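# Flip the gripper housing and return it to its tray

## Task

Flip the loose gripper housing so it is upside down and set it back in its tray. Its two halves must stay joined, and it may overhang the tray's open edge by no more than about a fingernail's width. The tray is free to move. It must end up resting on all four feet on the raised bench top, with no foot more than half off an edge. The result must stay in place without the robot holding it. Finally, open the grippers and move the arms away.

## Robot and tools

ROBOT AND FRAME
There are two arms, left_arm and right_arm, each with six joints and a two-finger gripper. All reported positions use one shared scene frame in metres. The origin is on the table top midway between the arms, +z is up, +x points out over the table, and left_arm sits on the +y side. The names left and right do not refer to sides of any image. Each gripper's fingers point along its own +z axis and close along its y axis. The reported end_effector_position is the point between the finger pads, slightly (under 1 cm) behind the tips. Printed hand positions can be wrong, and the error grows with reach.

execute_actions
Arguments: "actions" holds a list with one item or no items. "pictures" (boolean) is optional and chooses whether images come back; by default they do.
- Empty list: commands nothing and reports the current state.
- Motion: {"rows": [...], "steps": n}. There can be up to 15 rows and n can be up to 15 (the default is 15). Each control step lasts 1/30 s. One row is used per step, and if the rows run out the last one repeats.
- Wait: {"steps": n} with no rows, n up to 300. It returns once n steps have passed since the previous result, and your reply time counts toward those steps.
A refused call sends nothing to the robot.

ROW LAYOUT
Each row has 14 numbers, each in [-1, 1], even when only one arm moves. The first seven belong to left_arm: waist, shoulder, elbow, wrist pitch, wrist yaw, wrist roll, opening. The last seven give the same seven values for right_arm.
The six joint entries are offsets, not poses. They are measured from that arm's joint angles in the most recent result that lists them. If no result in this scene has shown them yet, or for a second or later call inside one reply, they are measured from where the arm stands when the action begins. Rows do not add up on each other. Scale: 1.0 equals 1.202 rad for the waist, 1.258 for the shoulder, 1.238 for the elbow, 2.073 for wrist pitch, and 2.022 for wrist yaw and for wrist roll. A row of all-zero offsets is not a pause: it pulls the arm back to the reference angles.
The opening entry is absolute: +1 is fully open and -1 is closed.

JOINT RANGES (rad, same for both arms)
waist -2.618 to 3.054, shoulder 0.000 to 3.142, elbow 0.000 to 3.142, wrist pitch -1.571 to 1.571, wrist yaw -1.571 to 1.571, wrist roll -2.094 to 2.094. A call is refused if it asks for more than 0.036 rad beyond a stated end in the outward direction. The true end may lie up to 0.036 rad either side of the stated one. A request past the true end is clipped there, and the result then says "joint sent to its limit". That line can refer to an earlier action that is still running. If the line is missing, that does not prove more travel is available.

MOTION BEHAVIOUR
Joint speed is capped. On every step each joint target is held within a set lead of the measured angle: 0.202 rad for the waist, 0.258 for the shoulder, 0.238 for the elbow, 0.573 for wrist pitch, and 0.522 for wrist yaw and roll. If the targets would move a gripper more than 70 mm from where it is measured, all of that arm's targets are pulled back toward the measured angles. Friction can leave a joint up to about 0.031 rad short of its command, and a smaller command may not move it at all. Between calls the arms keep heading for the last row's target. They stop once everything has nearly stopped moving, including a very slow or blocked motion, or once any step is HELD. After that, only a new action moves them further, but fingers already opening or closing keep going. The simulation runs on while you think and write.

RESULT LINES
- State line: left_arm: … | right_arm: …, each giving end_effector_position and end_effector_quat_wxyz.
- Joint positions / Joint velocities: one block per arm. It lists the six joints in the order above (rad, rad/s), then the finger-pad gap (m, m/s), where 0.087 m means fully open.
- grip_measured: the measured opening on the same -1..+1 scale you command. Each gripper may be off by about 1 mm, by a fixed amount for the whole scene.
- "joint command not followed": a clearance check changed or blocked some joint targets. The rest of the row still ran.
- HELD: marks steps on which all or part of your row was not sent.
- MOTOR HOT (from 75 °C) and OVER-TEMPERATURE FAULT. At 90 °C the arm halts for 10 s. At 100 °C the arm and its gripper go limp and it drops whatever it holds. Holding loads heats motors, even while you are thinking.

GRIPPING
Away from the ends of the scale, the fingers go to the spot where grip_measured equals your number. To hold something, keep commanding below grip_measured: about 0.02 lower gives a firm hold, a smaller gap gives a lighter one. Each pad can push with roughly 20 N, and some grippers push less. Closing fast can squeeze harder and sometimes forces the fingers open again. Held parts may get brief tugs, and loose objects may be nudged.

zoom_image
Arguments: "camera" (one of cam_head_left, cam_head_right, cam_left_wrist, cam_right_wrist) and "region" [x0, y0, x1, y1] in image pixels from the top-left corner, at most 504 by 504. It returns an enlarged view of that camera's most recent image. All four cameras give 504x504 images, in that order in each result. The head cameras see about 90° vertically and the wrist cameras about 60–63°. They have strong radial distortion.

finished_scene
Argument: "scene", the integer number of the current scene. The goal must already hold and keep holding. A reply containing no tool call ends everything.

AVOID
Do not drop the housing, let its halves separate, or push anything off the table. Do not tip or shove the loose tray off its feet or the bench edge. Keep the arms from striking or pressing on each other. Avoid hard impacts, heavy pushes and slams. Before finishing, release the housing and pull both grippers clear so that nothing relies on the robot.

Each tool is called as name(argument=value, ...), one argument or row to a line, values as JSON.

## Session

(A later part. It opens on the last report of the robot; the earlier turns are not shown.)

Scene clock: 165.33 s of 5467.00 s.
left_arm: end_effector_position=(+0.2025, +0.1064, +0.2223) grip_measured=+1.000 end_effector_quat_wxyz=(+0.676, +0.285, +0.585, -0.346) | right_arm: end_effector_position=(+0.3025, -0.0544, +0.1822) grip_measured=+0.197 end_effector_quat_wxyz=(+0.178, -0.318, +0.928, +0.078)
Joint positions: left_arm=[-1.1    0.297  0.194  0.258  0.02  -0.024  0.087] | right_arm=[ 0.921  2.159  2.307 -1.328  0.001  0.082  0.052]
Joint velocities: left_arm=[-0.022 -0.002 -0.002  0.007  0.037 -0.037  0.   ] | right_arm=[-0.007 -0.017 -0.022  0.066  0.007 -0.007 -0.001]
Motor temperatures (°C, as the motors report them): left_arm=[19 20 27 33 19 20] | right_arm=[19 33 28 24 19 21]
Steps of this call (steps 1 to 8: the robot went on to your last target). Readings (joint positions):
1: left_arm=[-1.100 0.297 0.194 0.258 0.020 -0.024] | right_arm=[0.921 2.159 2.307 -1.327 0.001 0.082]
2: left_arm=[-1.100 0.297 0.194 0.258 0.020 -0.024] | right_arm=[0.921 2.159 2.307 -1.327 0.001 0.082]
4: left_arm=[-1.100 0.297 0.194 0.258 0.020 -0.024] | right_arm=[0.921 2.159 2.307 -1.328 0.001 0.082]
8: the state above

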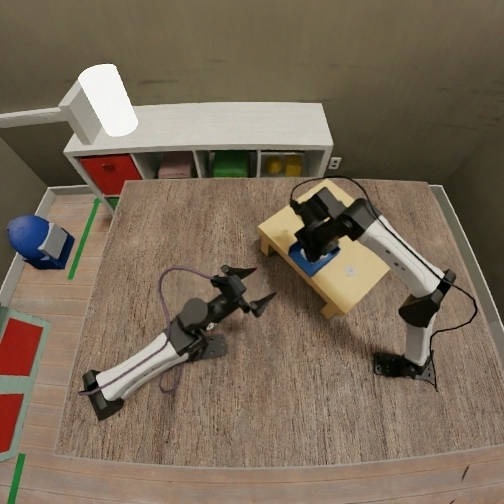

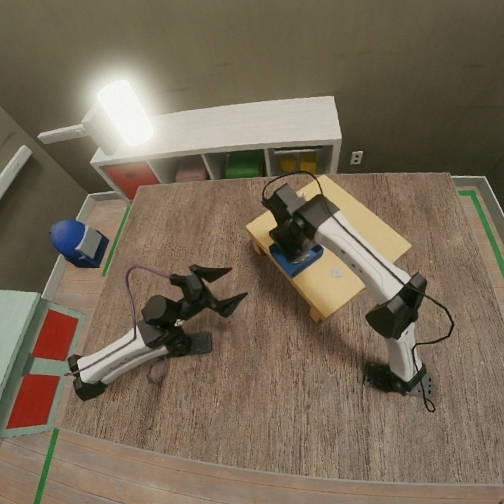

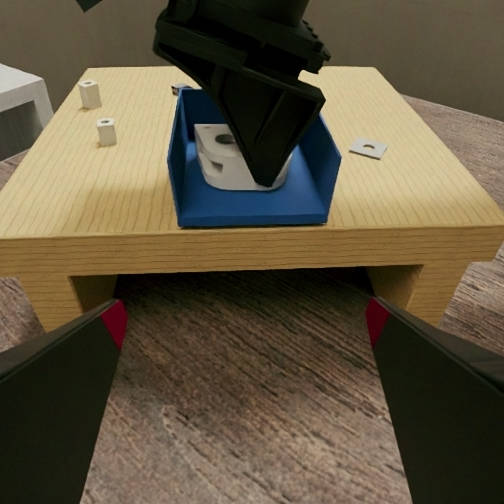

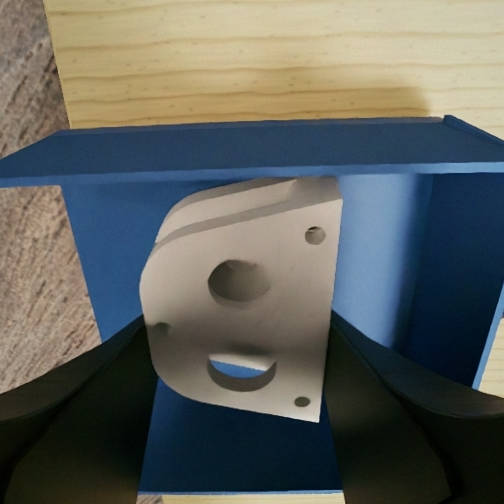

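execute_actions(
  actions=[
    {"rows":[[0,0,0,0,0,0,1,0,0.011,0,0,0,0,0.15],[0,0,0,0,0,0,1,0,0.011,0,0,0,0,0.15],[0,0,0,0,0,0,1,0,0.011,0,0,0,0,0.15],[0,0,0,0,0,0,1,0,0.011,0,0,0,0,0.15],[0,0,0,0,0,0,1,0,0.011,0,0,0,0,0.15],[0,0,0,0,0,0,1,0,0.011,0,0,0,0,0.15],[0,0,0,0,0,0,1,0,0.011,0,0,0,0,0.15],[0,0,0,0,0,0,1,0,0.011,0,0,0,0,0.15],[0,0,0,0,0,0,1,0,0.011,0,0,0,0,0.2],[0,0,0,0,0,0,1,0,0.011,0,0,0,0,0.25],[0,0,0,0,0,0,1,0,0.011,0,0,0,0,0.35],[0,0,0,0,0,0,1,0,0.011,0,0,0,0,0.5]]},
  ],
  pictures=false,
)

execute_actions(
  actions=[
    {"rows":[[0,0,0,0,0,0,1,0,-0.02,0,0,0,0,0.5],[0,0,0,0,0,0,1,0,-0.04,0,0,0,0,0.5],[0,0,0,0,0,0,1,0,-0.06,0,0,0,0,0.5],[0,0,0,0,0,0,1,0,-0.08,0,0,0,0,0.5],[0,0,0,0,0,0,1,0,-0.11,0,0,0,0,0.5],[0,0,0,0,0,0,1,0,-0.14,0,0,0,0,0.5],[0,0,0,0,0,0,1,0,-0.18,0,0,0,0,0.5],[0,0,0,0,0,0,1,0,-0.22,-0.03,0,0,0,0.5],[0,0,0,0,0,0,1,0,-0.26,-0.07,0,0,0,0.5],[0,0,0,0,0,0,1,0,-0.31,-0.12,0,0,0,0.5],[0,0,0,0,0,0,1,0,-0.36,-0.17,0,0,0,0.5],[0,0,0,0,0,0,1,0,-0.41,-0.22,0,0,0,0.5],[0,0,0,0,0,0,1,0,-0.46,-0.27,0,0,0,0.5],[0,0,0,0,0,0,1,0,-0.5,-0.32,0,0,0,0.5],[0,0,0,0,0,0,1,0,-0.53,-0.35,0,0,0,0.5]]},
  ],
  pictures=false,
)

execute_actions(
  actions=[
    {"steps":10},
  ],
)

Scene clock: 172.73 s of 5467.00 s.
left_arm: end_effector_position=(+0.2025, +0.1064, +0.2223) grip_measured=+1.000 end_effector_quat_wxyz=(+0.676, +0.285, +0.585, -0.346) | right_arm: end_effector_position=(+0.3025, -0.0544, +0.1822) grip_measured=+0.499 end_effector_quat_wxyz=(+0.178, -0.318, +0.928, +0.078)
Joint positions: left_arm=[-1.1    0.297  0.194  0.258  0.02  -0.024  0.087] | right_arm=[ 0.921  2.159  2.307 -1.328  0.001  0.082  0.066]
Joint velocities: left_arm=[-0.007  0.007  0.012 -0.007 -0.051 -0.051  0.   ] | right_arm=[ 0.002 -0.017  0.002  0.081 -0.022  0.037  0.003]
Motor temperatures (°C, as the motors report them): left_arm=[19 20 27 33 19 20] | right_arm=[19 35 28 24 19 21]
Steps of this call (steps 1 to 15: the robot went on to your last target; steps 16 to 90: nothing new was sent; then 3.90 s passed at rest; steps 91 to 105: all 15 steps of this action). Readings (joint positions):
91: left_arm=[-1.100 0.297 0.194 0.258 0.020 -0.024] | right_arm=[0.921 2.159 2.307 -1.328 0.001 0.082]
92: left_arm=[-1.100 0.297 0.194 0.258 0.020 -0.024] | right_arm=[0.921 2.159 2.307 -1.328 0.001 0.082]
94: left_arm=[-1.100 0.297 0.194 0.258 0.020 -0.024] | right_arm=[0.921 2.159 2.307 -1.328 0.001 0.082]
98: left_arm=[-1.100 0.297 0.194 0.258 0.020 -0.024] | right_arm=[0.921 2.159 2.307 -1.328 0.001 0.082]
105: the state above

Scene clock: 173.23 s of 5467.00 s.
left_arm: end_effector_position=(+0.2025, +0.1064, +0.2223) grip_measured=+1.000 end_effector_quat_wxyz=(+0.676, +0.285, +0.585, -0.346) | right_arm: end_effector_position=(+0.2183, -0.1319, +0.3146) grip_measured=+0.500 end_effector_quat_wxyz=(+0.309, -0.306, +0.891, +0.135)
Joint positions: left_arm=[-1.1    0.297  0.194  0.258  0.02  -0.024  0.087] | right_arm=[ 0.921  1.564  1.992 -1.313  0.001  0.082  0.066]
Joint velocities: left_arm=[ 0.002 -0.017  0.007  0.051 -0.037  0.037  0.   ] | right_arm=[-0.002 -1.814 -1.414 -0.081  0.007  0.022 -0.   ]
Motor temperatures (°C, as the motors report them): left_arm=[19 20 27 33 19 20] | right_arm=[19 35 28 24 19 21]
Steps of this call (steps 1 to 15: all 15 steps of this action). Readings (joint positions):
1: left_arm=[-1.100 0.297 0.194 0.258 0.020 -0.024] | right_arm=[0.921 2.159 2.307 -1.328 0.001 0.082]
2: left_arm=[-1.100 0.297 0.194 0.258 0.020 -0.024] | right_arm=[0.921 2.157 2.307 -1.328 0.001 0.082]
4: left_arm=[-1.100 0.297 0.194 0.258 0.020 -0.024] | right_arm=[0.921 2.143 2.307 -1.329 0.001 0.082]
8: left_arm=[-1.100 0.297 0.194 0.258 0.020 -0.024] | right_arm=[0.921 2.036 2.300 -1.328 0.001 0.082]
15: the state above

Scene clock: 173.57 s of 5467.00 s.
left_arm: end_effector_position=(+0.2025, +0.1064, +0.2223) grip_measured=+1.000 end_effector_quat_wxyz=(+0.676, +0.285, +0.585, -0.346) | right_arm: end_effector_position=(+0.1980, -0.1506, +0.3032) grip_measured=+0.500 end_effector_quat_wxyz=(+0.288, -0.308, +0.898, +0.126)
Joint positions: left_arm=[-1.1    0.297  0.194  0.258  0.02  -0.024  0.087] | right_arm=[ 0.921  1.485  1.889 -1.336  0.001  0.082  0.066]
Joint velocities: left_arm=[-0.017  0.007 -0.027  0.022 -0.037  0.022  0.   ] | right_arm=[-0.002  0.134 -0.046 -0.081 -0.081 -0.066  0.   ]
Motor temperatures (°C, as the motors report them): left_arm=[19 20 27 33 19 20] | right_arm=[19 35 28 24 19 21]
Steps of this call (steps 1 to 10: the robot went on to your last target). Readings (joint positions):
1: left_arm=[-1.100 0.297 0.194 0.258 0.020 -0.024] | right_arm=[0.921 1.512 1.954 -1.321 0.001 0.082]
2: left_arm=[-1.100 0.297 0.194 0.258 0.020 -0.024] | right_arm=[0.921 1.478 1.935 -1.331 0.001 0.082]
4: left_arm=[-1.100 0.297 0.194 0.258 0.020 -0.024] | right_arm=[0.921 1.456 1.920 -1.337 0.001 0.082]
8: left_arm=[-1.100 0.297 0.194 0.258 0.020 -0.024] | right_arm=[0.921 1.474 1.896 -1.336 0.001 0.082]
10: the state above

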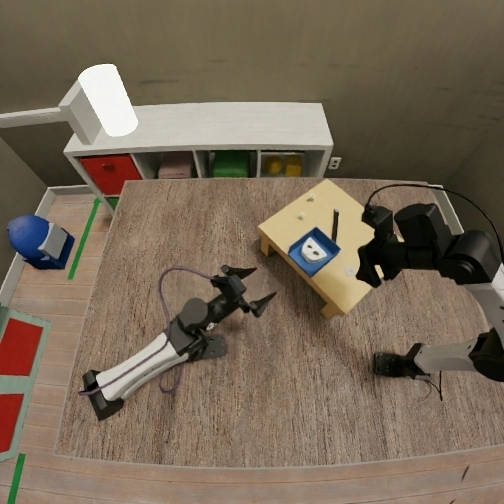

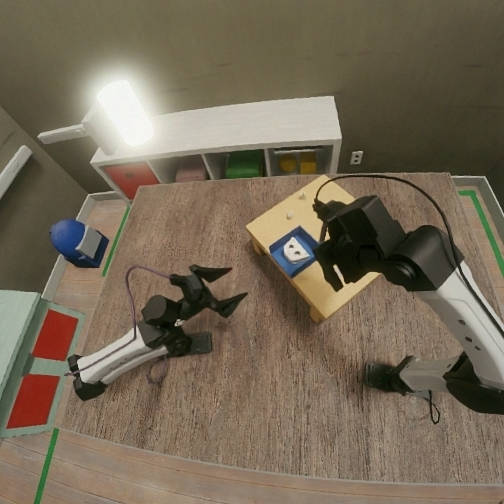

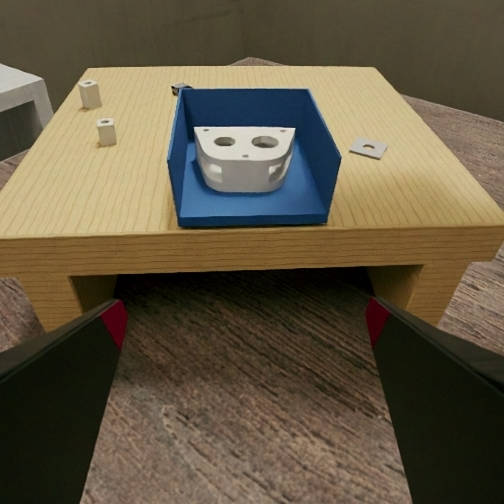

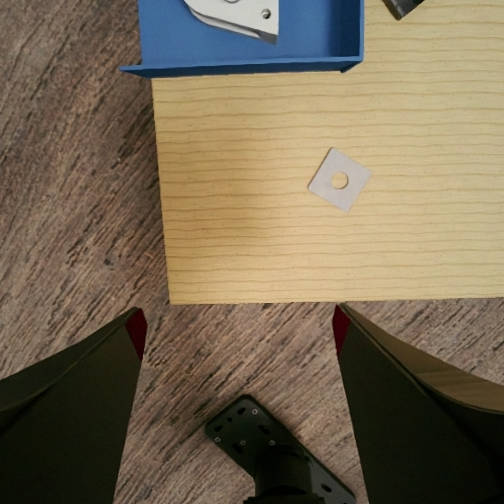

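finished_scene(
  scene=1,
)

The scene is finished: the task was done.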